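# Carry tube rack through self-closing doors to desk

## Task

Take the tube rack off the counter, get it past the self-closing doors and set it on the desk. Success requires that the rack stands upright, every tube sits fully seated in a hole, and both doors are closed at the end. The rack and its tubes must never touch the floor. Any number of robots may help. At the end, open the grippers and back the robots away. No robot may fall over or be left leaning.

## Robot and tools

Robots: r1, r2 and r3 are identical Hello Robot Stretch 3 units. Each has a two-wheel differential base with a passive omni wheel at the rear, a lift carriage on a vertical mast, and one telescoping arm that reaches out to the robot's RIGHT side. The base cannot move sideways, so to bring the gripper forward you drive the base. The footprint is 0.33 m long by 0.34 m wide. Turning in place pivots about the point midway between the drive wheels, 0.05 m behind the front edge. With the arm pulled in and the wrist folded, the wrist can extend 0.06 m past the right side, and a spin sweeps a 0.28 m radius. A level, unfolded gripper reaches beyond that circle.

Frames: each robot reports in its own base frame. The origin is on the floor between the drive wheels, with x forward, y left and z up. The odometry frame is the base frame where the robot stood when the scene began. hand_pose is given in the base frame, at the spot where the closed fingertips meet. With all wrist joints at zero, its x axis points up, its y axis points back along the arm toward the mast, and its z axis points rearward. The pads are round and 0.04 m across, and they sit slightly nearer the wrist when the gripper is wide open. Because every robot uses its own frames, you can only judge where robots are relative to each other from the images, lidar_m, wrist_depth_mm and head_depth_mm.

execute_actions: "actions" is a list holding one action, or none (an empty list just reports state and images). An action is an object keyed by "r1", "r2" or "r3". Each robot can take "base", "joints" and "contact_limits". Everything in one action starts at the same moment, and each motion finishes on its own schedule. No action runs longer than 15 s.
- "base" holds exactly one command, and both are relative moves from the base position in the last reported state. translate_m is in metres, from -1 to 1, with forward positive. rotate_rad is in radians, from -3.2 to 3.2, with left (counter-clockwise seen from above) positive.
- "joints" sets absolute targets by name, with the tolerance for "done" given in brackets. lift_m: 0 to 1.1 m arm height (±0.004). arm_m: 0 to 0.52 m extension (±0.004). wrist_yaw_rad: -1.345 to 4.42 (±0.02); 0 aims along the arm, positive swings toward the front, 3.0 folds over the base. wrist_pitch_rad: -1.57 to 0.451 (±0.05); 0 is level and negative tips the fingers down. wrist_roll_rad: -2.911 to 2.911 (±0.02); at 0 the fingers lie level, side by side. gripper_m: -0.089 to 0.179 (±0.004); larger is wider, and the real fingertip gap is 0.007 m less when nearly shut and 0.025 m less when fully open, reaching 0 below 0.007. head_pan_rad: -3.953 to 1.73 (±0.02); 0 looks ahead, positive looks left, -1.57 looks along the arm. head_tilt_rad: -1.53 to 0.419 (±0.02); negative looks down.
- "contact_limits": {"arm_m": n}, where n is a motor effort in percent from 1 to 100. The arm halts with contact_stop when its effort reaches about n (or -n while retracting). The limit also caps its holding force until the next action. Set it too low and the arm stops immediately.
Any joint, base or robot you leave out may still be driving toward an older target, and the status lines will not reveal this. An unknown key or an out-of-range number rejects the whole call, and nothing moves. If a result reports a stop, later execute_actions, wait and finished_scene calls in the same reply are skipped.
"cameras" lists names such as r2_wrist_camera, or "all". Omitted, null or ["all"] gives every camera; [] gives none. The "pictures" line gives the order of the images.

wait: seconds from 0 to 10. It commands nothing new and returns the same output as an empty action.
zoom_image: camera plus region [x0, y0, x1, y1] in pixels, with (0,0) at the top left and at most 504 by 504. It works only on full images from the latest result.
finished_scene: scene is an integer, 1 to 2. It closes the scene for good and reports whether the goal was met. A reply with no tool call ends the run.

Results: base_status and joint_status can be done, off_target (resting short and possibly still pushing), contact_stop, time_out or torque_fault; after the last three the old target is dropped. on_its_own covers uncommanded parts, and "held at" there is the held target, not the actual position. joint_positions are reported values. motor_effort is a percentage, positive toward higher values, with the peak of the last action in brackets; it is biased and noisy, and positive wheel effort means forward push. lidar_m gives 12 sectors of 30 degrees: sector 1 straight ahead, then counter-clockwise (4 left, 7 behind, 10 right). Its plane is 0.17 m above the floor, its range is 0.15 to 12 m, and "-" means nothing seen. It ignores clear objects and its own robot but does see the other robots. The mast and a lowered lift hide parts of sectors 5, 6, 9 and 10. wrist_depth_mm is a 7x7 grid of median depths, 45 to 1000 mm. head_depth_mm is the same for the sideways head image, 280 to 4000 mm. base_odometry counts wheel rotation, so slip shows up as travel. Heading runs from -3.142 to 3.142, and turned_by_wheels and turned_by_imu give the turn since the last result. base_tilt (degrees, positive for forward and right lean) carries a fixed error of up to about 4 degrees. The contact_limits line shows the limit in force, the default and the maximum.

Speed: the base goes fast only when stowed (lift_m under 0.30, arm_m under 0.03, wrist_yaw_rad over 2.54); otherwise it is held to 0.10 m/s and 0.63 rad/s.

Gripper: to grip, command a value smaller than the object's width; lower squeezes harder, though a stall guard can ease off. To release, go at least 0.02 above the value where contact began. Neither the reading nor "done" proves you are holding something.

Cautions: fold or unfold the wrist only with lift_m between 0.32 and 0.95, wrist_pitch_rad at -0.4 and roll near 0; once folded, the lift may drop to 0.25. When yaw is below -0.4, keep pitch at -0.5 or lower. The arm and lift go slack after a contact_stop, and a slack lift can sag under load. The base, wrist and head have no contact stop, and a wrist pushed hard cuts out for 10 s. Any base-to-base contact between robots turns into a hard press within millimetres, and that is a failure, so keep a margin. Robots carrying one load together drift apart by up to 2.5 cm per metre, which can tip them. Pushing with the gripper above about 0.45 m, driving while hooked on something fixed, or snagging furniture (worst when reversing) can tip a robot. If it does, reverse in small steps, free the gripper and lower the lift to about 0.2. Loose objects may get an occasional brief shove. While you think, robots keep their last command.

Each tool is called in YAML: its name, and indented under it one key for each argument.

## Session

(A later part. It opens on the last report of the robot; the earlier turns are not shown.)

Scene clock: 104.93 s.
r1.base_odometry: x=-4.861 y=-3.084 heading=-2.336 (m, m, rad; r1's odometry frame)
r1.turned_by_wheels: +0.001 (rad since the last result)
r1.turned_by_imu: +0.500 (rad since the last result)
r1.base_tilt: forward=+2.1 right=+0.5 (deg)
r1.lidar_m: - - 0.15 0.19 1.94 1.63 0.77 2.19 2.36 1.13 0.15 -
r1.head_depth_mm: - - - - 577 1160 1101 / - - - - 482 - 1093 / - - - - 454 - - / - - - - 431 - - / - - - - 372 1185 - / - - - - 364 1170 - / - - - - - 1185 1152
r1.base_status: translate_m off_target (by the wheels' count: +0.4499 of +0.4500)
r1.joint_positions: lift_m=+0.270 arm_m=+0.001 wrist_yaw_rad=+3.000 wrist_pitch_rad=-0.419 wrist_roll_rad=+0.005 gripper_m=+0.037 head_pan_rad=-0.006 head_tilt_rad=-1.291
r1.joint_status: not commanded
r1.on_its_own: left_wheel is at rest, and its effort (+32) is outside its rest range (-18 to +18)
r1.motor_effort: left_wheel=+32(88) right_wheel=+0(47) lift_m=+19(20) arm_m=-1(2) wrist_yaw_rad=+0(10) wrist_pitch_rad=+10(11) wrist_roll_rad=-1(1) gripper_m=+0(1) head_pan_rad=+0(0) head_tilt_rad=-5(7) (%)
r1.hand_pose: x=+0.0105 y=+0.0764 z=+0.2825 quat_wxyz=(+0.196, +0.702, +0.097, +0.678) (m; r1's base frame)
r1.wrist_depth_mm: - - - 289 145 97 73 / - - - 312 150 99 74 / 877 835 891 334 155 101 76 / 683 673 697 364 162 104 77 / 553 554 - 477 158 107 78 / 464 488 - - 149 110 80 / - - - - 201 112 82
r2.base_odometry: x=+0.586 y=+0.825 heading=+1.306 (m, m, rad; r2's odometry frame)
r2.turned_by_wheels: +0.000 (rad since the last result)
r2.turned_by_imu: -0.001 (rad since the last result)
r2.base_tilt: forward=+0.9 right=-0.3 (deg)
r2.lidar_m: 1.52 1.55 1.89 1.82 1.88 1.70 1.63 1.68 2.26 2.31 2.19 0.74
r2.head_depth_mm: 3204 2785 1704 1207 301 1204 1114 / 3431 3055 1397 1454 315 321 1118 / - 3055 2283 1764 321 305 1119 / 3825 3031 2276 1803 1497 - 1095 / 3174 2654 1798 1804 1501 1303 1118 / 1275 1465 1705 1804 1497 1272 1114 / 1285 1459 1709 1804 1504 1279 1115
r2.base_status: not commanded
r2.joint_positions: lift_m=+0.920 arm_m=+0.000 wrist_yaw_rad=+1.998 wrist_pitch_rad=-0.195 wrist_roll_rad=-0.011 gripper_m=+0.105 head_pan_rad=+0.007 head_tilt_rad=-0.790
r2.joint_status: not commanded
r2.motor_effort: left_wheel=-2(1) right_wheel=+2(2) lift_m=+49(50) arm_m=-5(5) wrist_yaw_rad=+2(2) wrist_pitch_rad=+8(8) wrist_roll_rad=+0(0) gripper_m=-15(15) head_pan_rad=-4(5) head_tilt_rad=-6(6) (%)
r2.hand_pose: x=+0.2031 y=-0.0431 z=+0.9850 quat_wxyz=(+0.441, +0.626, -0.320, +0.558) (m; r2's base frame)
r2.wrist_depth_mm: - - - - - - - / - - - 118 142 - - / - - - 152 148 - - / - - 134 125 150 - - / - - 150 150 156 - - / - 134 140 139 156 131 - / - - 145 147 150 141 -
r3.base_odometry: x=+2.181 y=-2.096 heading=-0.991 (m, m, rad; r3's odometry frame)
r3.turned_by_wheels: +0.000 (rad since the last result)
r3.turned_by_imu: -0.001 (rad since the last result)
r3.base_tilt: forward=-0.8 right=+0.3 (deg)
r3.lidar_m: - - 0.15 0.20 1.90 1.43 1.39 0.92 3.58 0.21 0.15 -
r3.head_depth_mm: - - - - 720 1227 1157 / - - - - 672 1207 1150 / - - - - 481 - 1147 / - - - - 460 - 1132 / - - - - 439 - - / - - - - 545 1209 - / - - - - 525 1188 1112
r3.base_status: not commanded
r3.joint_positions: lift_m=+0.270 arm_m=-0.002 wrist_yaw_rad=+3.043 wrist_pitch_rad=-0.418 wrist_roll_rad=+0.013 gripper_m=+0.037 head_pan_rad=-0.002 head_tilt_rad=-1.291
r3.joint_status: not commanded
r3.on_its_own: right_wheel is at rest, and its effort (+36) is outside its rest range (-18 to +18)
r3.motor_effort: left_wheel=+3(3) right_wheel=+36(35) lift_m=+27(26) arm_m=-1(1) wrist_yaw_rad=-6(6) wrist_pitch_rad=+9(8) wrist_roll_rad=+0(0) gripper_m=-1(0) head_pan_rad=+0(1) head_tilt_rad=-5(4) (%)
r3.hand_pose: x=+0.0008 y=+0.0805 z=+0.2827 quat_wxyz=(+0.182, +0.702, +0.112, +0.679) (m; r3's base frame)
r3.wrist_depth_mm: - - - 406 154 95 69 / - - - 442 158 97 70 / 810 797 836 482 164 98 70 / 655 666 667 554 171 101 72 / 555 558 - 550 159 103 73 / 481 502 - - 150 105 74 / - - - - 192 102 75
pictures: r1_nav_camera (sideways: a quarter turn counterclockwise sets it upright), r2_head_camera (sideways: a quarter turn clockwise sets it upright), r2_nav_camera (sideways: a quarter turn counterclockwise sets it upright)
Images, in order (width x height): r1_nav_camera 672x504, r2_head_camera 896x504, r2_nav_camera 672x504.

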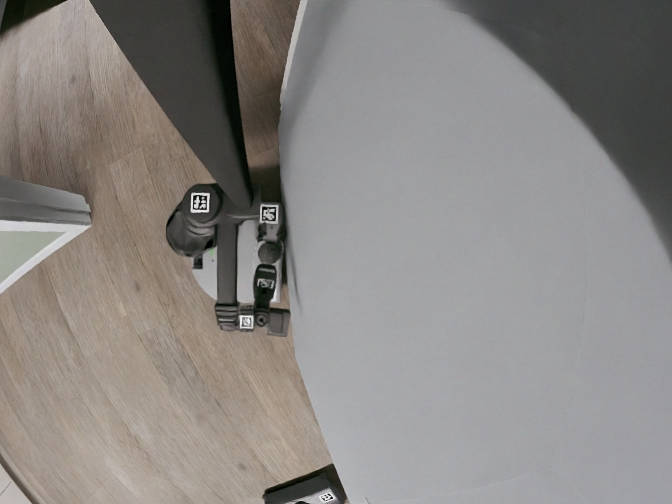

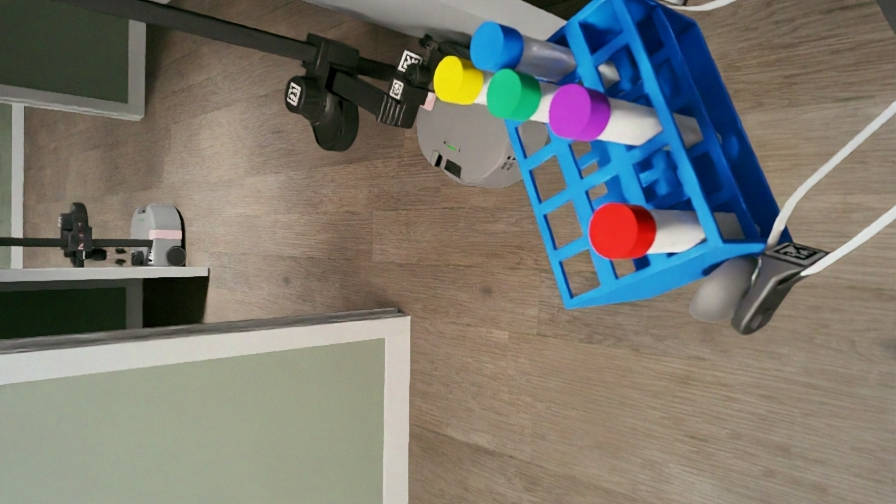

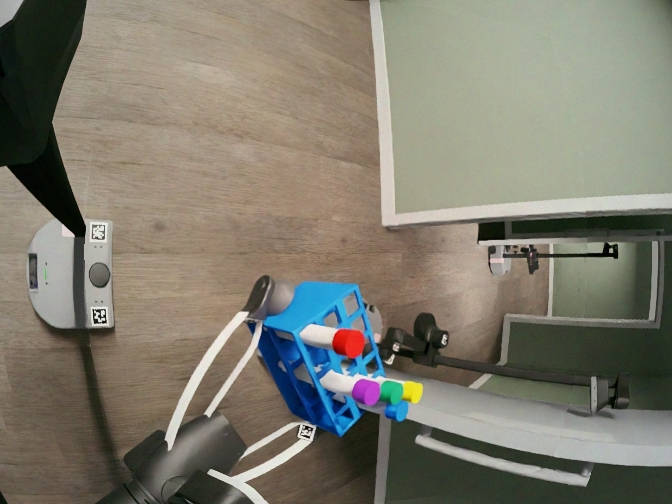

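execute_actions:
  actions:
    - {"r1":{"base":{"rotate_rad":0.2}}}
  cameras: []

execute_actions:
  actions:
    - {"r1":{"base":{"translate_m":0.3}},"r2":{"base":{"translate_m":0.3},"joints":{"head_tilt_rad":-1.1}}}
  cameras: ["r1_nav_camera","r2_nav_camera","r2_head_camera"]

Scene clock: 106.83 s.
r1.base_odometry: x=-4.861 y=-3.083 heading=-2.137 (m, m, rad; r1's odometry frame)
r1.turned_by_wheels: +0.199 (rad since the last result)
r1.turned_by_imu: +0.139 (rad since the last result)
r1.base_tilt: forward=+2.1 right=+0.5 (deg)
r1.lidar_m: - - 0.15 0.32 2.71 0.76 0.75 2.21 2.50 0.19 0.15 -
r1.head_depth_mm: - - - - 424 1152 1095 / - - - - 368 - 1096 / - - - - 379 - - / - - - - 394 - - / - - - - 412 1213 - / - - - - 433 1197 - / - - - - 455 1192 1159
r1.base_status: done
r1.joint_positions: lift_m=+0.270 arm_m=+0.001 wrist_yaw_rad=+3.002 wrist_pitch_rad=-0.418 wrist_roll_rad=+0.006 gripper_m=+0.037 head_pan_rad=-0.006 head_tilt_rad=-1.291
r1.joint_status: not commanded
r1.on_its_own: right_wheel is at rest, and its effort (+20) is outside its rest range (-18 to +18)
r1.motor_effort: left_wheel=+0(33) right_wheel=+20(35) lift_m=+18(19) arm_m=+0(1) wrist_yaw_rad=-2(13) wrist_pitch_rad=+9(11) wrist_roll_rad=-1(2) gripper_m=+1(1) head_pan_rad=+0(1) head_tilt_rad=-5(5) (%)
r1.hand_pose: x=+0.0100 y=+0.0766 z=+0.2827 quat_wxyz=(+0.195, +0.702, +0.098, +0.678) (m; r1's base frame)
r1.wrist_depth_mm: - - - - 182 103 72 / - - - - 183 104 73 / 892 879 936 816 185 104 73 / 677 686 699 636 187 105 73 / 549 562 - 563 170 105 74 / 462 487 - - 155 106 74 / - - - - 218 107 74
r2.base_odometry: x=+0.586 y=+0.825 heading=+1.306 (m, m, rad; r2's odometry frame)
r2.turned_by_wheels: +0.000 (rad since the last result)
r2.turned_by_imu: +0.000 (rad since the last result)
r2.base_tilt: forward=+0.8 right=-0.4 (deg)
r2.lidar_m: 1.52 1.56 1.89 1.82 1.89 1.70 1.63 1.68 2.27 2.31 2.19 0.74
r2.head_depth_mm: 3143 2772 2200 1097 301 1199 1114 / 3442 3060 1363 1459 315 321 1113 / - 3074 2274 1757 321 305 1111 / 3845 3025 2268 1800 1500 - 1097 / 3153 2683 1797 1791 1501 1307 1118 / 1275 1462 1714 1803 1498 1282 1116 / 1278 1462 1712 1811 1491 1280 1115
r2.base_status: not commanded
r2.joint_positions: lift_m=+0.920 arm_m=+0.000 wrist_yaw_rad=+1.998 wrist_pitch_rad=-0.195 wrist_roll_rad=-0.011 gripper_m=+0.105 head_pan_rad=+0.007 head_tilt_rad=-0.790
r2.joint_status: not commanded
r2.motor_effort: left_wheel=-1(1) right_wheel=+2(2) lift_m=+50(50) arm_m=-5(5) wrist_yaw_rad=+3(2) wrist_pitch_rad=+8(7) wrist_roll_rad=+0(0) gripper_m=-15(15) head_pan_rad=-5(5) head_tilt_rad=-5(6) (%)
r2.hand_pose: x=+0.2031 y=-0.0431 z=+0.9850 quat_wxyz=(+0.441, +0.626, -0.320, +0.558) (m; r2's base frame)
r2.wrist_depth_mm: - - - - - - - / - - - 118 141 - - / - - - 152 148 - - / - - 134 125 149 - - / - - 150 150 156 - 567 / - 134 140 138 156 131 - / - - 145 146 150 140 -
r3.base_odometry: x=+2.181 y=-2.096 heading=-0.991 (m, m, rad; r3's odometry frame)
r3.turned_by_wheels: +0.000 (rad since the last result)
r3.turned_by_imu: +0.000 (rad since the last result)
r3.base_tilt: forward=-0.8 right=+0.3 (deg)
r3.lidar_m: - - 0.15 0.20 1.90 1.43 1.39 0.93 3.56 0.21 0.15 -
r3.head_depth_mm: - - - - 722 1220 1161 / - - - - 670 1211 1154 / - - - - 479 - 1142 / - - - - 460 - 1132 / - - - - 441 - - / - - - - 545 1206 - / - - - - 525 1190 1112
r3.base_status: not commanded
r3.joint_positions: lift_m=+0.270 arm_m=-0.002 wrist_yaw_rad=+3.043 wrist_pitch_rad=-0.418 wrist_roll_rad=+0.013 gripper_m=+0.037 head_pan_rad=-0.002 head_tilt_rad=-1.291
r3.joint_status: not commanded
r3.on_its_own: right_wheel is at rest, and its effort (+35) is outside its rest range (-18 to +18)
r3.motor_effort: left_wheel=+3(3) right_wheel=+35(35) lift_m=+26(26) arm_m=-1(1) wrist_yaw_rad=-7(6) wrist_pitch_rad=+8(9) wrist_roll_rad=+0(0) gripper_m=-1(0) head_pan_rad=+1(1) head_tilt_rad=-4(4) (%)
r3.hand_pose: x=+0.0008 y=+0.0805 z=+0.2827 quat_wxyz=(+0.182, +0.702, +0.112, +0.679) (m; r3's base frame)
r3.wrist_depth_mm: - - - 406 154 95 69 / - - - 448 158 97 70 / 831 806 823 488 164 99 71 / 669 665 675 548 170 101 72 / 552 551 - 546 160 103 73 / 475 506 - - 149 105 74 / - - - - 191 102 75
pictures: none
No camera images: the call's "cameras" was empty. Leave "cameras" out to get every camera's image.

Scene clock: 110.80 s.
r1.base_odometry: x=-5.021 y=-3.337 heading=-2.136 (m, m, rad; r1's odometry frame)
r1.turned_by_wheels: +0.001 (rad since the last result)
r1.turned_by_imu: +0.213 (rad since the last result)
r1.base_tilt: forward=+2.1 right=+0.5 (deg)
r1.lidar_m: - - 0.15 0.20 2.17 0.91 1.32 2.40 0.88 0.23 0.15 -
r1.head_depth_mm: - - - - 474 1169 1100 / - - - - 416 - 1095 / - - - - 372 - - / - - - - - - - / - - - - - 1177 - / - - - - - 1186 - / - - - - - 1179 1152
r1.base_status: done
r1.joint_positions: lift_m=+0.270 arm_m=+0.001 wrist_yaw_rad=+3.000 wrist_pitch_rad=-0.419 wrist_roll_rad=+0.006 gripper_m=+0.037 head_pan_rad=-0.007 head_tilt_rad=-1.290
r1.joint_status: not commanded
r1.on_its_own: left_wheel is at rest, and its effort (+28) is outside its rest range (-18 to +18)
r1.motor_effort: left_wheel=+28(99) right_wheel=+0(59) lift_m=+19(21) arm_m=-1(3) wrist_yaw_rad=+0(22) wrist_pitch_rad=+10(12) wrist_roll_rad=-2(2) gripper_m=+0(0) head_pan_rad=-1(1) head_tilt_rad=-5(7) (%)
r1.hand_pose: x=+0.0105 y=+0.0764 z=+0.2825 quat_wxyz=(+0.196, +0.702, +0.097, +0.677) (m; r1's base frame)
r1.wrist_depth_mm: - - - 336 135 85 62 / - - - 356 139 86 63 / 845 859 905 386 142 87 63 / 676 685 696 411 146 89 64 / 552 550 - 522 138 91 65 / 462 480 - - 129 92 66 / - - - - 177 93 67
r2.base_odometry: x=+0.665 y=+1.115 heading=+1.306 (m, m, rad; r2's odometry frame)
r2.turned_by_wheels: +0.000 (rad since the last result)
r2.turned_by_imu: -0.001 (rad since the last result)
r2.base_tilt: forward=+0.8 right=-0.3 (deg)
r2.lidar_m: 1.22 1.25 1.68 1.82 1.89 2.01 1.93 1.99 2.40 2.30 0.64 0.81
r2.head_depth_mm: 2122 1830 291 330 1281 - 1059 / 2134 1834 1603 321 1289 1178 1077 / 2135 1829 1592 308 1250 1170 - / 2143 1842 1615 305 1252 1176 - / 2089 1726 1604 1432 1288 1180 - / 1148 1398 1592 1435 1292 1177 1092 / 1152 1400 1589 1432 1296 1177 1078
r2.base_status: done
r2.joint_positions: lift_m=+0.920 arm_m=+0.000 wrist_yaw_rad=+1.998 wrist_pitch_rad=-0.195 wrist_roll_rad=-0.011 gripper_m=+0.105 head_pan_rad=+0.007 head_tilt_rad=-1.086
r2.joint_status: all done
r2.motor_effort: left_wheel=-1(2) right_wheel=+1(6) lift_m=+49(50) arm_m=-5(5) wrist_yaw_rad=+3(2) wrist_pitch_rad=+7(8) wrist_roll_rad=+0(0) gripper_m=-15(15) head_pan_rad=-4(4) head_tilt_rad=-7(30) (%)
r2.hand_pose: x=+0.2031 y=-0.0431 z=+0.9850 quat_wxyz=(+0.441, +0.626, -0.320, +0.558) (m; r2's base frame)
r2.wrist_depth_mm: - - - - - - - / - - - 118 141 - - / - - - 152 148 - - / - - 134 125 149 - - / - - 151 150 157 - - / - 134 140 139 156 131 - / - - 145 147 150 141 747
r3.base_odometry: x=+2.181 y=-2.096 heading=-0.991 (m, m, rad; r3's odometry frame)
r3.turned_by_wheels: +0.000 (rad since the last result)
r3.turned_by_imu: -0.001 (rad since the last result)
r3.base_tilt: forward=-0.9 right=+0.4 (deg)
r3.lidar_m: - - 0.15 0.20 1.91 1.43 1.39 0.93 3.58 0.21 0.15 -
r3.head_depth_mm: - - - - 721 1220 1165 / - - - - 672 1215 1157 / - - - - 479 - 1147 / - - - - 459 - 1132 / - - - - 440 - - / - - - - 546 1208 - / - - - - 526 1201 1113
r3.base_status: not commanded
r3.joint_positions: lift_m=+0.270 arm_m=-0.002 wrist_yaw_rad=+3.043 wrist_pitch_rad=-0.418 wrist_roll_rad=+0.013 gripper_m=+0.037 head_pan_rad=-0.002 head_tilt_rad=-1.291
r3.joint_status: not commanded
r3.on_its_own: right_wheel is at rest, and its effort (+36) is outside its rest range (-18 to +18)
r3.motor_effort: left_wheel=+3(3) right_wheel=+36(35) lift_m=+26(26) arm_m=-1(1) wrist_yaw_rad=-7(7) wrist_pitch_rad=+8(8) wrist_roll_rad=-1(0) gripper_m=-1(0) head_pan_rad=+1(1) head_tilt_rad=-4(5) (%)
r3.hand_pose: x=+0.0008 y=+0.0805 z=+0.2827 quat_wxyz=(+0.182, +0.702, +0.112, +0.679) (m; r3's base frame)
r3.wrist_depth_mm: - - - 408 154 95 69 / - - - 443 159 97 70 / 822 796 836 485 165 99 71 / 660 663 664 552 170 101 72 / 550 551 - 550 159 103 73 / 474 502 - - 149 105 74 / - - - - 192 102 75
pictures: r1_nav_camera (sideways: a quarter turn counterclockwise sets it upright), r2_head_camera (sideways: a quarter turn clockwise sets it upright), r2_nav_camera (sideways: a quarter turn counterclockwise sets it upright)
Images, in order (width x height): r1_nav_camera 672x504, r2_head_camera 896x504, r2_nav_camera 672x504.

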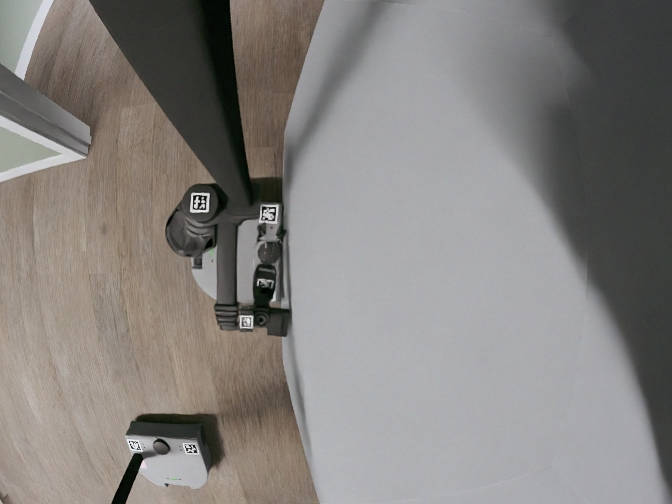

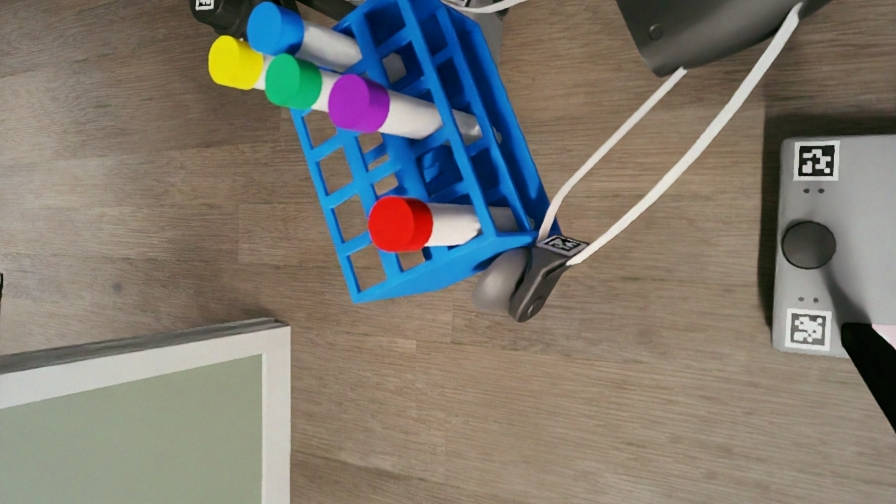

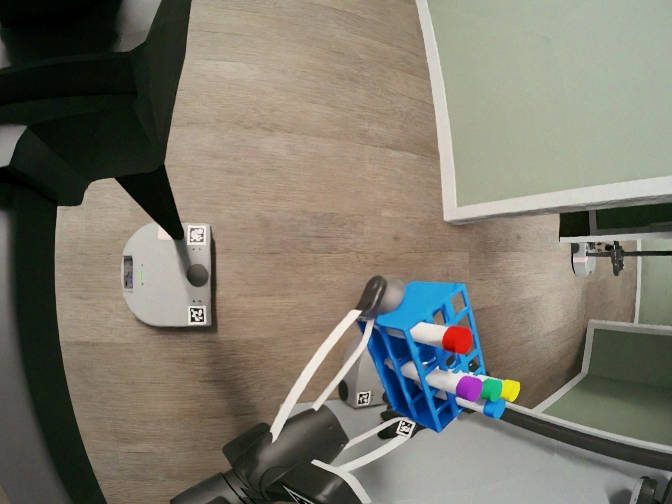

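execute_actions:
  actions:
    - {"r1":{"base":{"translate_m":0.15}},"r2":{"base":{"translate_m":0.5},"joints":{"head_tilt_rad":-1.4}}}
  cameras: ["r1_nav_camera","r2_nav_camera","r2_head_camera"]

Scene clock: 117.30 s.
r1.base_odometry: x=-5.101 y=-3.463 heading=-2.136 (m, m, rad; r1's odometry frame)
r1.turned_by_wheels: +0.001 (rad since the last result)
r1.turned_by_imu: +0.186 (rad since the last result)
r1.base_tilt: forward=+2.2 right=+0.5 (deg)
r1.lidar_m: - - 0.15 0.20 1.91 0.99 0.63 0.63 2.73 0.26 0.15 -
r1.head_depth_mm: - - - - 439 1169 1101 / - - - - 401 - 1094 / - - - - 427 - - / - - - - 377 - - / - - - - - 1183 - / - - - - - 1175 - / - - - - - 1177 1160
r1.base_status: done
r1.joint_positions: lift_m=+0.270 arm_m=+0.001 wrist_yaw_rad=+2.999 wrist_pitch_rad=-0.419 wrist_roll_rad=+0.006 gripper_m=+0.037 head_pan_rad=-0.007 head_tilt_rad=-1.291
r1.joint_status: not commanded
r1.on_its_own: left_wheel is at rest, and its effort (+21) is outside its rest range (-18 to +18)
r1.motor_effort: left_wheel=+21(90) right_wheel=+0(37) lift_m=+19(20) arm_m=-2(1) wrist_yaw_rad=+1(8) wrist_pitch_rad=+10(12) wrist_roll_rad=-2(2) gripper_m=+0(0) head_pan_rad=+0(1) head_tilt_rad=-5(5) (%)
r1.hand_pose: x=+0.0107 y=+0.0763 z=+0.2826 quat_wxyz=(+0.197, +0.702, +0.097, +0.677) (m; r1's base frame)
r1.wrist_depth_mm: - - - 323 137 87 64 / - - - 347 141 89 65 / 860 848 905 368 145 90 66 / 666 675 687 400 149 92 66 / 552 560 - 524 142 94 67 / 468 478 - - 133 95 68 / - - - - 181 97 69
r2.base_odometry: x=+0.796 y=+1.597 heading=+1.306 (m, m, rad; r2's odometry frame)
r2.turned_by_wheels: +0.000 (rad since the last result)
r2.turned_by_imu: -0.002 (rad since the last result)
r2.base_tilt: forward=+0.9 right=-0.4 (deg)
r2.lidar_m: 2.14 0.74 0.98 1.82 1.89 2.53 2.42 2.51 2.39 0.70 0.63 0.88
r2.head_depth_mm: - 290 1308 1285 1215 1175 1130 / 1463 297 1304 1274 1222 1180 1134 / 1454 329 323 1273 1240 - 1140 / 1456 1391 817 1280 1243 - 1142 / 1462 1390 1331 1278 1237 1172 1144 / 937 1137 1340 1290 1240 1178 1147 / 849 1136 1342 1292 1246 1208 1145
r2.base_status: done
r2.joint_positions: lift_m=+0.920 arm_m=+0.000 wrist_yaw_rad=+1.998 wrist_pitch_rad=-0.195 wrist_roll_rad=-0.011 gripper_m=+0.105 head_pan_rad=+0.007 head_tilt_rad=-1.383
r2.joint_status: all done
r2.motor_effort: left_wheel=-2(3) right_wheel=+2(5) lift_m=+50(50) arm_m=-5(5) wrist_yaw_rad=+2(2) wrist_pitch_rad=+7(8) wrist_roll_rad=+0(0) gripper_m=-15(15) head_pan_rad=-4(5) head_tilt_rad=-9(32) (%)
r2.hand_pose: x=+0.2031 y=-0.0431 z=+0.9850 quat_wxyz=(+0.441, +0.626, -0.320, +0.558) (m; r2's base frame)
r2.wrist_depth_mm: 958 843 710 732 - - - / - 888 720 118 142 - - / - 935 744 152 148 - - / - 995 134 125 149 - - / - - 150 150 157 - - / - 134 140 139 156 131 - / - - 146 147 150 141 -
r3.base_odometry: x=+2.181 y=-2.096 heading=-0.991 (m, m, rad; r3's odometry frame)
r3.turned_by_wheels: +0.000 (rad since the last result)
r3.turned_by_imu: -0.001 (rad since the last result)
r3.base_tilt: forward=-0.8 right=+0.3 (deg)
r3.lidar_m: - - 0.15 0.20 1.90 1.43 1.39 0.93 3.58 0.21 0.15 -
r3.head_depth_mm: - - - - 719 1224 1168 / - - - - 671 1217 1161 / - - - - 480 - 1142 / - - - - 459 - 1135 / - - - - 440 - - / - - - - 545 1207 - / - - - - 526 1200 1116
r3.base_status: not commanded
r3.joint_positions: lift_m=+0.270 arm_m=-0.002 wrist_yaw_rad=+3.043 wrist_pitch_rad=-0.418 wrist_roll_rad=+0.013 gripper_m=+0.037 head_pan_rad=-0.002 head_tilt_rad=-1.291
r3.joint_status: not commanded
r3.on_its_own: right_wheel is at rest, and its effort (+35) is outside its rest range (-18 to +18)
r3.motor_effort: left_wheel=+3(3) right_wheel=+35(35) lift_m=+27(26) arm_m=-1(1) wrist_yaw_rad=-7(6) wrist_pitch_rad=+8(8) wrist_roll_rad=+0(0) gripper_m=+0(0) head_pan_rad=+1(0) head_tilt_rad=-4(5) (%)
r3.hand_pose: x=+0.0008 y=+0.0805 z=+0.2827 quat_wxyz=(+0.182, +0.702, +0.112, +0.679) (m; r3's base frame)
r3.wrist_depth_mm: - - - 407 154 95 69 / - - - 445 159 97 70 / 841 786 837 489 164 99 71 / 659 657 656 555 170 101 72 / 557 555 - 544 159 103 73 / 477 503 - - 149 105 74 / - - - - 191 102 75
pictures: r1_nav_camera (sideways: a quarter turn counterclockwise sets it upright), r2_head_camera (sideways: a quarter turn clockwise sets it upright), r2_nav_camera (sideways: a quarter turn counterclockwise sets it upright)
Images, in order (width x height): r1_nav_camera 672x504, r2_head_camera 896x504, r2_nav_camera 672x504.

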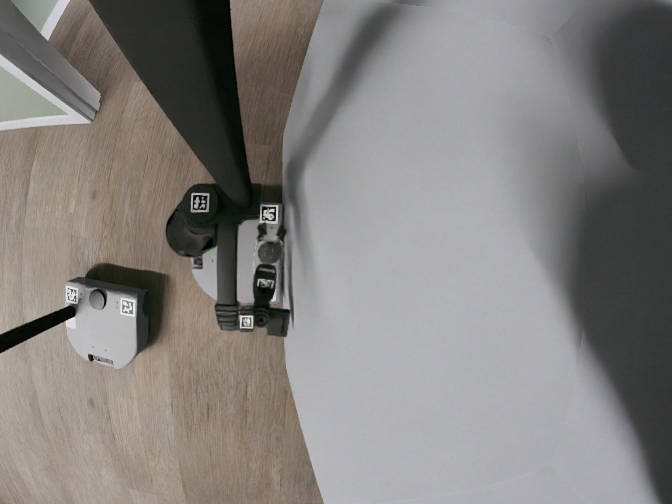

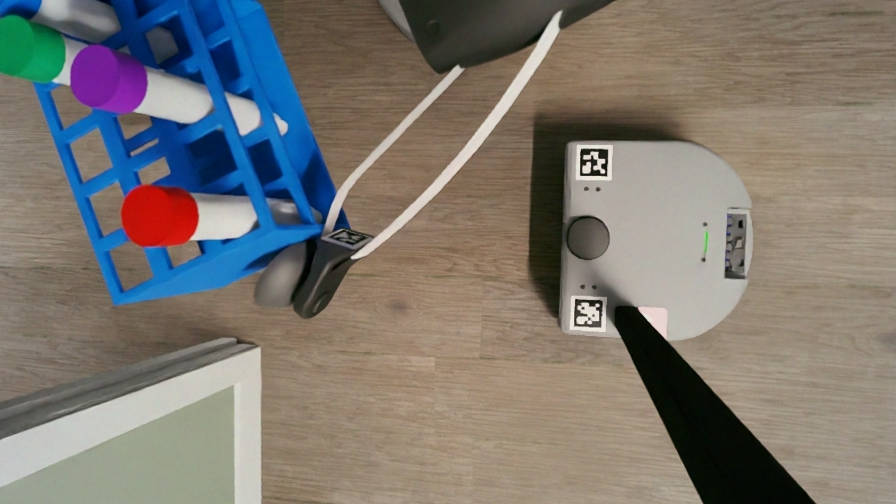

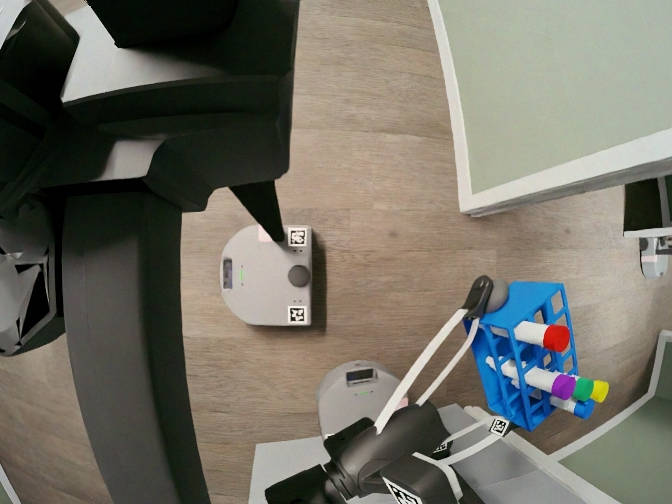

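execute_actions:
  actions:
    - {"r2":{"base":{"rotate_rad":-0.12}}}
  cameras: []

execute_actions:
  actions:
    - {"r2":{"base":{"translate_m":0.7}}}
  cameras: ["r1_nav_camera","r2_nav_camera"]

Scene clock: 118.90 s.
r1.base_odometry: x=-5.101 y=-3.463 heading=-2.136 (m, m, rad; r1's odometry frame)
r1.turned_by_wheels: +0.000 (rad since the last result)
r1.turned_by_imu: +0.000 (rad since the last result)
r1.base_tilt: forward=+2.1 right=+0.5 (deg)
r1.lidar_m: - - 0.15 0.20 1.91 0.99 0.63 0.63 2.72 0.26 0.15 -
r1.head_depth_mm: - - - - 439 1162 1102 / - - - - 401 - 1094 / - - - - 428 - - / - - - - 376 - - / - - - - - 1177 - / - - - - - 1178 - / - - - - - 1182 1153
r1.base_status: not commanded
r1.joint_positions: lift_m=+0.270 arm_m=+0.001 wrist_yaw_rad=+2.999 wrist_pitch_rad=-0.419 wrist_roll_rad=+0.006 gripper_m=+0.037 head_pan_rad=-0.007 head_tilt_rad=-1.291
r1.joint_status: not commanded
r1.on_its_own: left_wheel is at rest, and its effort (+21) is outside its rest range (-18 to +18)
r1.motor_effort: left_wheel=+21(21) right_wheel=+0(0) lift_m=+18(19) arm_m=-2(1) wrist_yaw_rad=+2(2) wrist_pitch_rad=+10(10) wrist_roll_rad=-2(2) gripper_m=+1(0) head_pan_rad=+0(0) head_tilt_rad=-5(5) (%)
r1.hand_pose: x=+0.0107 y=+0.0763 z=+0.2826 quat_wxyz=(+0.197, +0.702, +0.097, +0.677) (m; r1's base frame)
r1.wrist_depth_mm: - - - 322 137 87 64 / - - - 343 141 89 65 / 884 844 889 368 145 90 66 / 673 679 699 400 149 92 67 / 549 549 - 528 142 93 67 / 468 483 - - 133 95 68 / - - - - 181 97 69
r2.base_odometry: x=+0.796 y=+1.597 heading=+1.186 (m, m, rad; r2's odometry frame)
r2.turned_by_wheels: -0.120 (rad since the last result)
r2.turned_by_imu: -0.121 (rad since the last result)
r2.base_tilt: forward=+0.9 right=-0.3 (deg)
r2.lidar_m: 2.15 0.74 0.89 1.82 1.84 2.32 2.43 2.45 2.50 0.70 0.63 0.81
r2.head_depth_mm: - 290 1309 1132 1211 1175 1131 / 1461 297 1306 1269 1223 1178 1137 / 1455 329 323 1279 1243 - 1134 / 1458 1394 816 1278 1236 - 1141 / 1460 1398 1337 1283 1237 1170 1144 / 1462 1382 1332 1285 1234 1176 1149 / 886 1060 1341 1288 1237 1204 1145
r2.base_status: done
r2.joint_positions: lift_m=+0.920 arm_m=+0.000 wrist_yaw_rad=+1.998 wrist_pitch_rad=-0.195 wrist_roll_rad=-0.011 gripper_m=+0.105 head_pan_rad=+0.007 head_tilt_rad=-1.383
r2.joint_status: not commanded
r2.motor_effort: left_wheel=+3(4) right_wheel=-3(6) lift_m=+50(50) arm_m=-5(5) wrist_yaw_rad=+2(1) wrist_pitch_rad=+8(8) wrist_roll_rad=+0(0) gripper_m=-15(15) head_pan_rad=-4(4) head_tilt_rad=-9(9) (%)
r2.hand_pose: x=+0.2031 y=-0.0431 z=+0.9850 quat_wxyz=(+0.441, +0.626, -0.320, +0.558) (m; r2's base frame)
r2.wrist_depth_mm: 807 751 686 - - - - / 847 775 687 118 141 - - / 927 855 740 152 147 - - / 975 884 133 125 149 - - / - 942 151 150 157 - - / - 137 140 139 156 131 - / - - 146 147 150 141 -
r3.base_odometry: x=+2.181 y=-2.096 heading=-0.991 (m, m, rad; r3's odometry frame)
r3.turned_by_wheels: +0.000 (rad since the last result)
r3.turned_by_imu: +0.000 (rad since the last result)
r3.base_tilt: forward=-0.7 right=+0.3 (deg)
r3.lidar_m: - - 0.15 0.20 1.90 1.42 1.39 0.92 3.57 0.21 0.15 -
r3.head_depth_mm: - - - - 723 1221 1166 / - - - - 668 1216 1158 / - - - - 479 - 1145 / - - - - 459 - 1134 / - - - - 440 - - / - - - - 547 1204 - / - - - - 526 1190 1116
r3.base_status: not commanded
r3.joint_positions: lift_m=+0.270 arm_m=-0.002 wrist_yaw_rad=+3.043 wrist_pitch_rad=-0.418 wrist_roll_rad=+0.013 gripper_m=+0.037 head_pan_rad=-0.002 head_tilt_rad=-1.291
r3.joint_status: not commanded
r3.on_its_own: right_wheel is at rest, and its effort (+35) is outside its rest range (-18 to +18)
r3.motor_effort: left_wheel=+3(3) right_wheel=+35(35) lift_m=+27(26) arm_m=-1(1) wrist_yaw_rad=-7(7) wrist_pitch_rad=+9(9) wrist_roll_rad=+0(1) gripper_m=-1(1) head_pan_rad=+1(1) head_tilt_rad=-4(5) (%)
r3.hand_pose: x=+0.0008 y=+0.0805 z=+0.2827 quat_wxyz=(+0.182, +0.702, +0.112, +0.679) (m; r3's base frame)
r3.wrist_depth_mm: - - - 411 154 95 69 / - - - 441 159 96 70 / 832 803 831 490 164 99 71 / 660 659 657 550 170 101 72 / 550 553 - 556 159 103 73 / 474 510 - - 148 105 74 / - - - - 191 102 75
pictures: none
No camera images: the call's "cameras" was empty. Leave "cameras" out to get every camera's image.

Scene clock: 126.87 s.
r1.base_odometry: x=-5.101 y=-3.463 heading=-2.136 (m, m, rad; r1's odometry frame)
r1.turned_by_wheels: +0.000 (rad since the last result)
r1.turned_by_imu: +0.000 (rad since the last result)
r1.base_tilt: forward=+2.1 right=+0.5 (deg)
r1.lidar_m: - - 0.15 0.20 0.66 0.66 2.45 2.62 2.72 0.26 0.15 -
r1.head_depth_mm: - - - - 440 1167 1103 / - - - - 400 - 1095 / - - - - 427 - - / - - - - 377 - - / - - - - - 1180 - / - - - - - 1179 - / - - - - - 1180 1152
r1.base_status: not commanded
r1.joint_positions: lift_m=+0.270 arm_m=+0.001 wrist_yaw_rad=+2.999 wrist_pitch_rad=-0.419 wrist_roll_rad=+0.006 gripper_m=+0.037 head_pan_rad=-0.007 head_tilt_rad=-1.291
r1.joint_status: not commanded
r1.on_its_own: left_wheel is at rest, and its effort (+21) is outside its rest range (-18 to +18)
r1.motor_effort: left_wheel=+21(21) right_wheel=+0(0) lift_m=+18(19) arm_m=-1(1) wrist_yaw_rad=+2(2) wrist_pitch_rad=+9(10) wrist_roll_rad=-2(2) gripper_m=+1(1) head_pan_rad=-1(0) head_tilt_rad=-5(5) (%)
r1.hand_pose: x=+0.0107 y=+0.0763 z=+0.2826 quat_wxyz=(+0.197, +0.702, +0.097, +0.677) (m; r1's base frame)
r1.wrist_depth_mm: - - - 320 137 87 64 / - - - 342 141 89 65 / 867 859 900 372 145 90 66 / 461 625 689 400 149 92 66 / 462 554 - 522 142 93 67 / 454 484 - - 133 95 68 / - - - - 182 97 69
r2.base_odometry: x=+1.059 y=+2.246 heading=+1.186 (m, m, rad; r2's odometry frame)
r2.turned_by_wheels: +0.000 (rad since the last result)
r2.turned_by_imu: -0.002 (rad since the last result)
r2.base_tilt: forward=+0.9 right=-0.3 (deg)
r2.lidar_m: 1.75 1.47 0.38 0.34 1.95 2.43 3.10 1.05 0.53 0.53 0.57 1.45
r2.head_depth_mm: - 290 1311 1288 1216 1173 1019 / 1465 297 1301 1270 1226 1176 1134 / 1454 330 323 1276 1241 - 1136 / 1458 1393 818 1273 1246 - 1142 / 1456 1392 1331 1282 1242 1175 1144 / 1470 1405 1338 1286 1230 1178 1144 / 1473 1399 1349 1288 976 1216 1144
r2.base_status: done
r2.joint_positions: lift_m=+0.920 arm_m=+0.000 wrist_yaw_rad=+1.998 wrist_pitch_rad=-0.195 wrist_roll_rad=-0.011 gripper_m=+0.105 head_pan_rad=+0.007 head_tilt_rad=-1.384
r2.joint_status: not commanded
r2.motor_effort: left_wheel=+2(5) right_wheel=-3(4) lift_m=+50(50) arm_m=-5(5) wrist_yaw_rad=+2(2) wrist_pitch_rad=+8(8) wrist_roll_rad=+0(0) gripper_m=-15(15) head_pan_rad=-5(5) head_tilt_rad=-9(10) (%)
r2.hand_pose: x=+0.2031 y=-0.0431 z=+0.9850 quat_wxyz=(+0.441, +0.626, -0.320, +0.558) (m; r2's base frame)
r2.wrist_depth_mm: 987 - - - - - - / 991 - - 118 142 - - / 991 - - 152 147 - - / - - 134 125 150 - - / - - 150 150 157 - - / - 137 140 139 156 131 - / - - 146 147 150 141 -
r3.base_odometry: x=+2.181 y=-2.096 heading=-0.991 (m, m, rad; r3's odometry frame)
r3.turned_by_wheels: +0.000 (rad since the last result)
r3.turned_by_imu: -0.001 (rad since the last result)
r3.base_tilt: forward=-0.7 right=+0.4 (deg)
r3.lidar_m: - - 0.15 0.20 1.90 1.43 1.39 0.93 3.58 0.21 0.15 -
r3.head_depth_mm: - - - - 720 1219 1167 / - - - - 672 1218 1158 / - - - - 480 - 1141 / - - - - 459 - 1134 / - - - - 440 - - / - - - - 544 1206 - / - - - - 524 1194 1116
r3.base_status: not commanded
r3.joint_positions: lift_m=+0.270 arm_m=-0.002 wrist_yaw_rad=+3.043 wrist_pitch_rad=-0.418 wrist_roll_rad=+0.013 gripper_m=+0.037 head_pan_rad=-0.002 head_tilt_rad=-1.291
r3.joint_status: not commanded
r3.on_its_own: right_wheel is at rest, and its effort (+35) is outside its rest range (-18 to +18)
r3.motor_effort: left_wheel=+3(3) right_wheel=+35(35) lift_m=+26(26) arm_m=-1(1) wrist_yaw_rad=-6(6) wrist_pitch_rad=+9(8) wrist_roll_rad=+0(0) gripper_m=-1(1) head_pan_rad=+1(1) head_tilt_rad=-5(4) (%)
r3.hand_pose: x=+0.0008 y=+0.0805 z=+0.2827 quat_wxyz=(+0.182, +0.702, +0.112, +0.679) (m; r3's base frame)
r3.wrist_depth_mm: - - - 407 154 95 69 / - - - 444 158 97 70 / 818 814 831 489 164 98 71 / 660 667 672 546 170 101 72 / 550 556 - 544 159 103 73 / 475 505 - - 149 105 74 / - - - - 192 102 75
pictures: r1_nav_camera (sideways: a quarter turn counterclockwise sets it upright), r2_nav_camera (sideways: a quarter turn counterclockwise sets it upright)
Images, in order (width x height): r1_nav_camera 672x504, r2_nav_camera 672x504.

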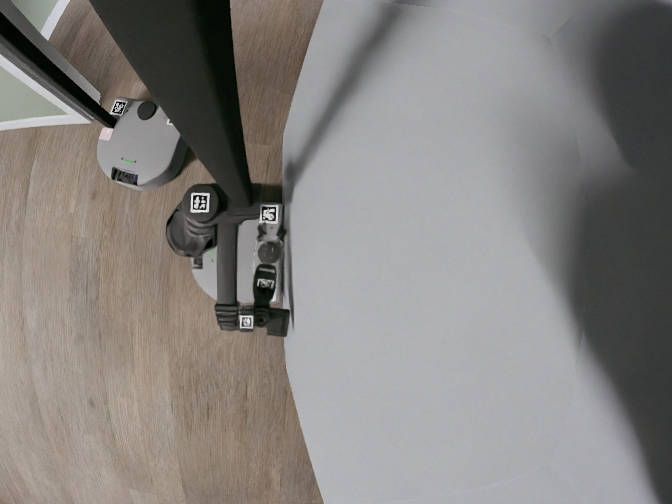

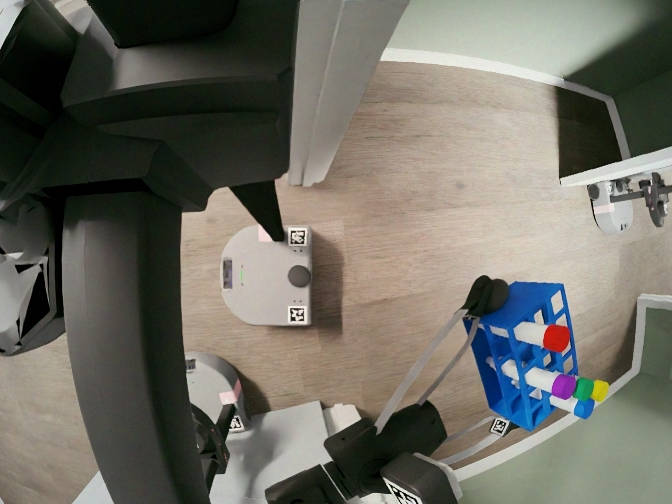

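execute_actions:
  actions:
    - {"r2":{"base":{"rotate_rad":-0.11}}}
  cameras: []

execute_actions:
  actions:
    - {"r2":{"base":{"translate_m":1.0}},"r1":{"joints":{"lift_m":0.32}}}
  cameras: ["r2_nav_camera"]

execute_actions:
  actions:
    - {"r2":{"base":{"translate_m":0.3}},"r1":{"base":{"translate_m":-0.4}}}
  cameras: ["r1_nav_camera","r2_nav_camera","r3_nav_camera"]

Scene clock: 128.47 s.
r1.base_odometry: x=-5.101 y=-3.463 heading=-2.136 (m, m, rad; r1's odometry frame)
r1.turned_by_wheels: +0.000 (rad since the last result)
r1.turned_by_imu: +0.000 (rad since the last result)
r1.base_tilt: forward=+2.2 right=+0.5 (deg)
r1.lidar_m: - - 0.15 0.20 0.66 0.66 2.44 2.62 2.72 0.26 0.15 -
r1.head_depth_mm: - - - - 441 1165 1100 / - - - - 401 - 1097 / - - - - 427 - - / - - - - 376 - - / - - - - - 1175 - / - - - - - 1191 - / - - - - - 1178 1146
r1.base_status: not commanded
r1.joint_positions: lift_m=+0.270 arm_m=+0.001 wrist_yaw_rad=+2.999 wrist_pitch_rad=-0.419 wrist_roll_rad=+0.006 gripper_m=+0.037 head_pan_rad=-0.007 head_tilt_rad=-1.291
r1.joint_status: not commanded
r1.on_its_own: left_wheel is at rest, and its effort (+21) is outside its rest range (-18 to +18)
r1.motor_effort: left_wheel=+21(21) right_wheel=+0(0) lift_m=+19(19) arm_m=-1(2) wrist_yaw_rad=+2(2) wrist_pitch_rad=+11(10) wrist_roll_rad=-2(2) gripper_m=+1(0) head_pan_rad=+0(1) head_tilt_rad=-5(5) (%)
r1.hand_pose: x=+0.0107 y=+0.0763 z=+0.2826 quat_wxyz=(+0.197, +0.702, +0.097, +0.677) (m; r1's base frame)
r1.wrist_depth_mm: - - - 321 137 87 64 / - - - 348 141 89 65 / 874 868 915 368 145 90 66 / 466 655 696 401 149 92 67 / 476 557 - 529 143 94 67 / 463 482 - - 133 95 68 / - - - - 182 96 69
r2.base_odometry: x=+1.059 y=+2.246 heading=+1.076 (m, m, rad; r2's odometry frame)
r2.turned_by_wheels: -0.110 (rad since the last result)
r2.turned_by_imu: -0.111 (rad since the last result)
r2.base_tilt: forward=+0.8 right=-0.3 (deg)
r2.lidar_m: 2.37 1.47 1.07 0.34 2.08 2.25 3.10 3.11 0.53 0.52 0.52 1.35
r2.head_depth_mm: - 290 1315 1290 1217 1174 1115 / 1465 297 1302 1274 1223 1175 1135 / 1455 329 323 1275 1242 - 1139 / 1459 1396 814 1280 1244 - 1144 / 1457 1395 1328 1280 1239 1175 1141 / 1466 1394 1341 1287 1234 1175 1150 / 1464 1401 1347 1290 991 1206 1145
r2.base_status: done
r2.joint_positions: lift_m=+0.920 arm_m=+0.000 wrist_yaw_rad=+1.998 wrist_pitch_rad=-0.195 wrist_roll_rad=-0.011 gripper_m=+0.105 head_pan_rad=+0.007 head_tilt_rad=-1.384
r2.joint_status: not commanded
r2.motor_effort: left_wheel=+2(6) right_wheel=-3(7) lift_m=+49(50) arm_m=-6(5) wrist_yaw_rad=+2(2) wrist_pitch_rad=+8(8) wrist_roll_rad=+0(0) gripper_m=-15(15) head_pan_rad=-4(4) head_tilt_rad=-9(9) (%)
r2.hand_pose: x=+0.2031 y=-0.0431 z=+0.9850 quat_wxyz=(+0.441, +0.626, -0.320, +0.558) (m; r2's base frame)
r2.wrist_depth_mm: - - - - - - - / - - - 118 141 - - / - - - 151 148 - - / - - 132 125 149 - - / - - 151 150 157 - - / - 137 140 139 156 130 - / - - 146 146 150 141 -
r3.base_odometry: x=+2.181 y=-2.096 heading=-0.991 (m, m, rad; r3's odometry frame)
r3.turned_by_wheels: +0.000 (rad since the last result)
r3.turned_by_imu: +0.000 (rad since the last result)
r3.base_tilt: forward=-0.7 right=+0.4 (deg)
r3.lidar_m: - - 0.15 0.20 1.90 1.43 1.39 0.92 3.58 0.21 0.15 -
r3.head_depth_mm: - - - - 720 1220 1164 / - - - - 672 1215 1151 / - - - - 480 - 1145 / - - - - 460 - 1132 / - - - - 440 - - / - - - - 547 1203 - / - - - - 525 1195 1114
r3.base_status: not commanded
r3.joint_positions: lift_m=+0.270 arm_m=-0.002 wrist_yaw_rad=+3.043 wrist_pitch_rad=-0.418 wrist_roll_rad=+0.013 gripper_m=+0.037 head_pan_rad=-0.002 head_tilt_rad=-1.291
r3.joint_status: not commanded
r3.on_its_own: right_wheel is at rest, and its effort (+35) is outside its rest range (-18 to +18)
r3.motor_effort: left_wheel=+3(3) right_wheel=+35(35) lift_m=+27(26) arm_m=-1(1) wrist_yaw_rad=-6(7) wrist_pitch_rad=+8(9) wrist_roll_rad=+0(0) gripper_m=+0(0) head_pan_rad=+1(1) head_tilt_rad=-4(5) (%)
r3.hand_pose: x=+0.0008 y=+0.0805 z=+0.2827 quat_wxyz=(+0.182, +0.702, +0.112, +0.679) (m; r3's base frame)
r3.wrist_depth_mm: - - - 407 154 95 69 / - - - 453 159 96 69 / 836 793 840 490 164 99 71 / 655 660 660 553 170 101 72 / 557 553 - 544 159 103 73 / 473 502 - - 149 105 74 / - - - - 192 102 75
pictures: none
No camera images: the call's "cameras" was empty. Leave "cameras" out to get every camera's image.

Scene clock: 139.43 s.
r1.base_odometry: x=-5.101 y=-3.463 heading=-2.136 (m, m, rad; r1's odometry frame)
r1.turned_by_wheels: +0.000 (rad since the last result)
r1.turned_by_imu: +0.000 (rad since the last result)
r1.base_tilt: forward=+2.1 right=+0.5 (deg)
r1.lidar_m: - - 0.15 0.20 1.91 0.99 2.45 2.63 2.72 0.26 0.15 -
r1.head_depth_mm: - - - - 440 1174 1095 / - - - - 401 - 1088 / - - - - 427 - - / - - - - 376 - - / - - - - - 1175 - / - - - - - 1184 - / - - - - - 1176 1150
r1.base_status: not commanded
r1.joint_positions: lift_m=+0.320 arm_m=+0.001 wrist_yaw_rad=+2.999 wrist_pitch_rad=-0.419 wrist_roll_rad=+0.006 gripper_m=+0.037 head_pan_rad=-0.007 head_tilt_rad=-1.291
r1.joint_status: all done
r1.on_its_own: left_wheel is at rest, and its effort (+21) is outside its rest range (-18 to +18)
r1.motor_effort: left_wheel=+21(21) right_wheel=+0(0) lift_m=+22(24) arm_m=+0(0) wrist_yaw_rad=+2(2) wrist_pitch_rad=+10(10) wrist_roll_rad=-2(2) gripper_m=+0(1) head_pan_rad=-1(1) head_tilt_rad=-5(5) (%)
r1.hand_pose: x=+0.0107 y=+0.0763 z=+0.3323 quat_wxyz=(+0.197, +0.702, +0.097, +0.677) (m; r1's base frame)
r1.wrist_depth_mm: - - - 320 137 87 64 / - - - 346 141 89 65 / - - - 370 145 90 66 / 763 754 770 401 149 92 67 / 619 628 - 578 142 94 68 / 521 524 - 482 133 96 68 / 454 - - - 182 97 70
r2.base_odometry: x=+1.534 y=+3.126 heading=+1.076 (m, m, rad; r2's odometry frame)
r2.turned_by_wheels: +0.000 (rad since the last result)
r2.turned_by_imu: -0.003 (rad since the last result)
r2.base_tilt: forward=+0.9 right=-0.3 (deg)
r2.lidar_m: 1.42 0.87 0.70 1.18 1.18 1.01 4.07 0.88 0.96 0.91 0.91 1.06
r2.head_depth_mm: - 290 1313 1284 1210 1174 1132 / 1460 297 1303 1274 1223 1180 1137 / 1470 330 323 1272 1242 - 1134 / 1459 1399 816 1273 1244 - 1141 / 1461 1389 1335 1282 1241 1174 1138 / 1469 1403 1340 1286 1238 1173 1143 / 1470 1248 1344 1293 1241 1207 1145
r2.base_status: done
r2.joint_positions: lift_m=+0.920 arm_m=+0.000 wrist_yaw_rad=+1.998 wrist_pitch_rad=-0.195 wrist_roll_rad=-0.011 gripper_m=+0.105 head_pan_rad=+0.007 head_tilt_rad=-1.384
r2.joint_status: not commanded
r2.motor_effort: left_wheel=+2(5) right_wheel=-3(4) lift_m=+50(50) arm_m=-5(5) wrist_yaw_rad=+1(2) wrist_pitch_rad=+8(7) wrist_roll_rad=+0(0) gripper_m=-15(15) head_pan_rad=-5(4) head_tilt_rad=-8(8) (%)
r2.hand_pose: x=+0.2031 y=-0.0431 z=+0.9850 quat_wxyz=(+0.441, +0.626, -0.320, +0.558) (m; r2's base frame)
r2.wrist_depth_mm: 665 808 - - - - - / 661 787 - 118 141 - - / 674 844 - 152 148 - - / 685 826 133 125 149 - - / 674 784 150 150 156 - - / 705 137 141 139 155 131 - / 793 922 146 147 150 141 -
r3.base_odometry: x=+2.181 y=-2.096 heading=-0.991 (m, m, rad; r3's odometry frame)
r3.turned_by_wheels: +0.000 (rad since the last result)
r3.turned_by_imu: -0.002 (rad since the last result)
r3.base_tilt: forward=-0.8 right=+0.4 (deg)
r3.lidar_m: - - 0.15 0.20 1.00 1.43 1.38 0.92 3.58 0.21 0.15 -
r3.head_depth_mm: - - - - 722 1225 1164 / - - - - 671 1214 1156 / - - - - 481 - 1145 / - - - - 458 - 1128 / - - - - 440 - - / - - - - 546 1207 - / - - - - 526 1195 1116
r3.base_status: not commanded
r3.joint_positions: lift_m=+0.270 arm_m=-0.002 wrist_yaw_rad=+3.043 wrist_pitch_rad=-0.418 wrist_roll_rad=+0.013 gripper_m=+0.037 head_pan_rad=-0.002 head_tilt_rad=-1.291
r3.joint_status: not commanded
r3.on_its_own: right_wheel is at rest, and its effort (+35) is outside its rest range (-18 to +18)
r3.motor_effort: left_wheel=+3(3) right_wheel=+35(35) lift_m=+26(26) arm_m=-1(1) wrist_yaw_rad=-6(6) wrist_pitch_rad=+8(8) wrist_roll_rad=-1(0) gripper_m=+0(0) head_pan_rad=+1(2) head_tilt_rad=-5(4) (%)
r3.hand_pose: x=+0.0008 y=+0.0805 z=+0.2827 quat_wxyz=(+0.182, +0.702, +0.112, +0.679) (m; r3's base frame)
r3.wrist_depth_mm: - - - 406 153 95 69 / 953 - - 446 159 97 70 / 813 810 832 491 165 99 71 / 663 667 665 545 170 101 72 / 549 561 - 548 159 103 73 / 474 503 - - 149 105 74 / - - - - 192 102 75
pictures: r2_nav_camera (sideways: a quarter turn counterclockwise sets it upright)
Images, in order (width x height): r2_nav_camera 672x504.

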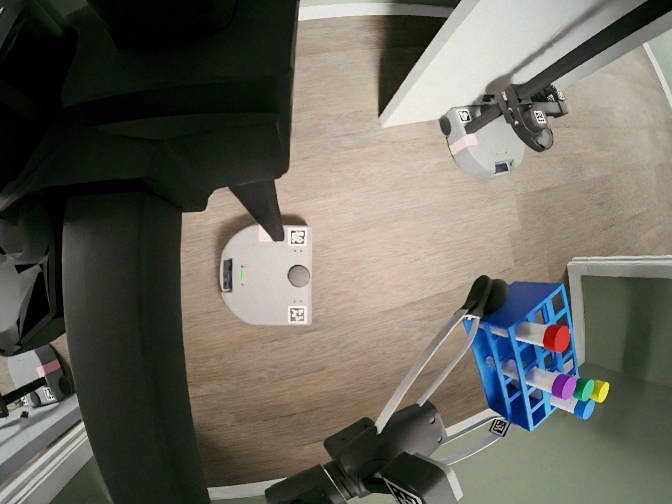

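Scene clock: 144.40 s.
r1.base_odometry: x=-4.887 y=-3.125 heading=-2.136 (m, m, rad; r1's odometry frame)
r1.turned_by_wheels: +0.000 (rad since the last result)
r1.turned_by_imu: -0.002 (rad since the last result)
r1.base_tilt: forward=+2.1 right=+0.5 (deg)
r1.lidar_m: 0.15 0.20 0.56 1.69 0.68 0.78 2.05 2.19 2.69 0.20 0.15 -
r1.head_depth_mm: - - - 312 470 1146 1096 / - - - 336 590 - 1089 / - - - 379 798 - - / - - 311 453 1215 - - / - - 329 564 1249 1206 - / - - 368 749 1259 1192 - / - 305 438 1114 1261 1195 1147
r1.base_status: done
r1.joint_positions: lift_m=+0.320 arm_m=+0.001 wrist_yaw_rad=+2.998 wrist_pitch_rad=-0.419 wrist_roll_rad=+0.006 gripper_m=+0.037 head_pan_rad=-0.007 head_tilt_rad=-1.291
r1.joint_status: not commanded
r1.motor_effort: left_wheel=+0(18) right_wheel=+13(13) lift_m=+23(22) arm_m=+0(1) wrist_yaw_rad=+3(5) wrist_pitch_rad=+10(10) wrist_roll_rad=-2(2) gripper_m=+0(1) head_pan_rad=+0(1) head_tilt_rad=-5(5) (%)
r1.hand_pose: x=+0.0109 y=+0.0765 z=+0.3323 quat_wxyz=(+0.197, +0.702, +0.096, +0.677) (m; r1's base frame)
r1.wrist_depth_mm: - - - - - - 325 / 584 - - - - - 297 / 582 - - - - 614 273 / 601 725 782 779 795 521 252 / 619 617 - 642 656 459 236 / 518 522 - 533 550 403 222 / 456 - - - 463 349 209
r2.base_odometry: x=+1.676 y=+3.390 heading=+1.076 (m, m, rad; r2's odometry frame)
r2.turned_by_wheels: +0.000 (rad since the last result)
r2.turned_by_imu: -0.001 (rad since the last result)
r2.base_tilt: forward=+0.9 right=-0.4 (deg)
r2.lidar_m: 1.12 1.22 0.67 0.61 1.25 1.30 1.34 1.14 0.96 0.83 0.84 0.97
r2.head_depth_mm: - 290 1315 1286 1216 1173 1131 / 1356 297 1305 1267 1221 1184 1137 / 1356 330 323 1273 1238 - 1134 / 1430 1395 816 1279 1237 - 1141 / 1456 1392 1332 1282 1243 1173 1136 / 1468 1402 1334 1281 1235 1177 1145 / 1468 1402 1197 1288 1237 1203 1150
r2.base_status: done
r2.joint_positions: lift_m=+0.920 arm_m=+0.000 wrist_yaw_rad=+1.998 wrist_pitch_rad=-0.195 wrist_roll_rad=-0.011 gripper_m=+0.105 head_pan_rad=+0.007 head_tilt_rad=-1.384
r2.joint_status: not commanded
r2.motor_effort: left_wheel=+3(6) right_wheel=-3(4) lift_m=+50(50) arm_m=-5(5) wrist_yaw_rad=+3(2) wrist_pitch_rad=+8(8) wrist_roll_rad=+0(0) gripper_m=-15(15) head_pan_rad=-4(4) head_tilt_rad=-9(9) (%)
r2.hand_pose: x=+0.2031 y=-0.0431 z=+0.9850 quat_wxyz=(+0.441, +0.626, -0.320, +0.558) (m; r2's base frame)
r2.wrist_depth_mm: 755 954 - - - 931 885 / 756 946 - 118 141 976 913 / 770 - - 152 148 - 977 / 768 974 134 125 149 - 999 / 713 936 151 149 156 - - / 685 137 140 139 156 131 - / 725 692 145 147 150 141 -
r3.base_odometry: x=+2.181 y=-2.096 heading=-0.991 (m, m, rad; r3's odometry frame)
r3.turned_by_wheels: +0.000 (rad since the last result)
r3.turned_by_imu: -0.001 (rad since the last result)
r3.base_tilt: forward=-0.8 right=+0.4 (deg)
r3.lidar_m: - - 0.15 0.20 0.81 1.42 1.39 0.92 3.59 0.21 0.15 -
r3.head_depth_mm: - - - - 722 1224 1164 / - - - - 671 1218 1162 / - - - - 479 - 1145 / - - - - 459 - 1131 / - - - - 440 - - / - - - - 546 1210 - / - - - - 526 1190 1110
r3.base_status: not commanded
r3.joint_positions: lift_m=+0.270 arm_m=-0.002 wrist_yaw_rad=+3.043 wrist_pitch_rad=-0.418 wrist_roll_rad=+0.013 gripper_m=+0.037 head_pan_rad=-0.002 head_tilt_rad=-1.291
r3.joint_status: not commanded
r3.on_its_own: right_wheel is at rest, and its effort (+36) is outside its rest range (-18 to +18)
r3.motor_effort: left_wheel=+3(3) right_wheel=+36(35) lift_m=+27(26) arm_m=-1(1) wrist_yaw_rad=-7(6) wrist_pitch_rad=+8(9) wrist_roll_rad=+0(0) gripper_m=+0(0) head_pan_rad=+1(1) head_tilt_rad=-5(5) (%)
r3.hand_pose: x=+0.0008 y=+0.0805 z=+0.2827 quat_wxyz=(+0.182, +0.702, +0.112, +0.679) (m; r3's base frame)
r3.wrist_depth_mm: 801 - - 405 154 95 69 / 652 - - 443 158 97 70 / 645 720 824 489 164 99 71 / 654 666 666 545 170 101 72 / 554 558 - 549 159 103 73 / 477 502 - - 149 105 74 / - - - - 191 102 75
pictures: r1_nav_camera (sideways: a quarter turn counterclockwise sets it upright), r2_nav_camera (sideways: a quarter turn counterclockwise sets it upright), r3_nav_camera (sideways: a quarter turn counterclockwise sets it upright)
Images, in order (width x height): r1_nav_camera 672x504, r2_nav_camera 672x504, r3_nav_camera 672x504.

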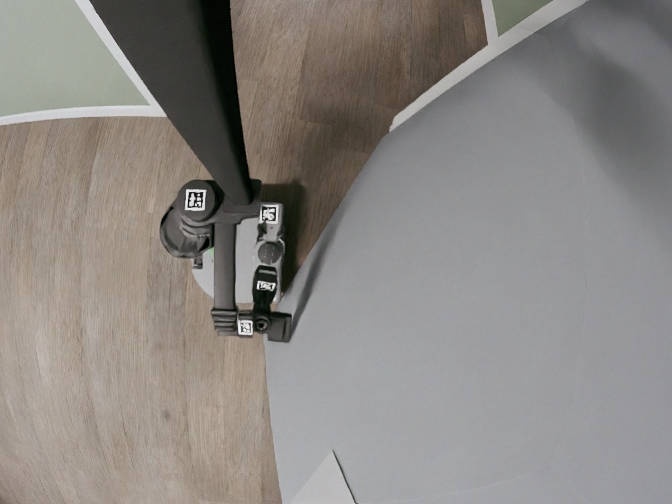

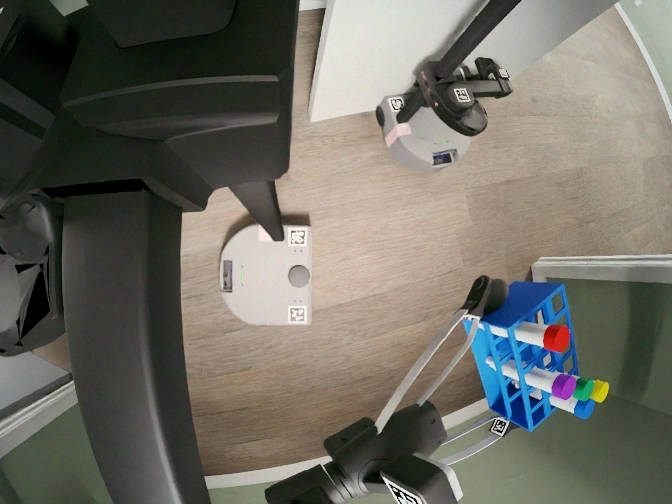

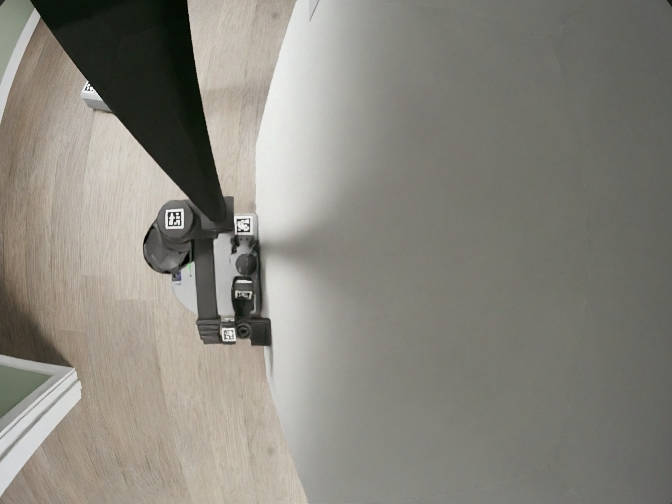

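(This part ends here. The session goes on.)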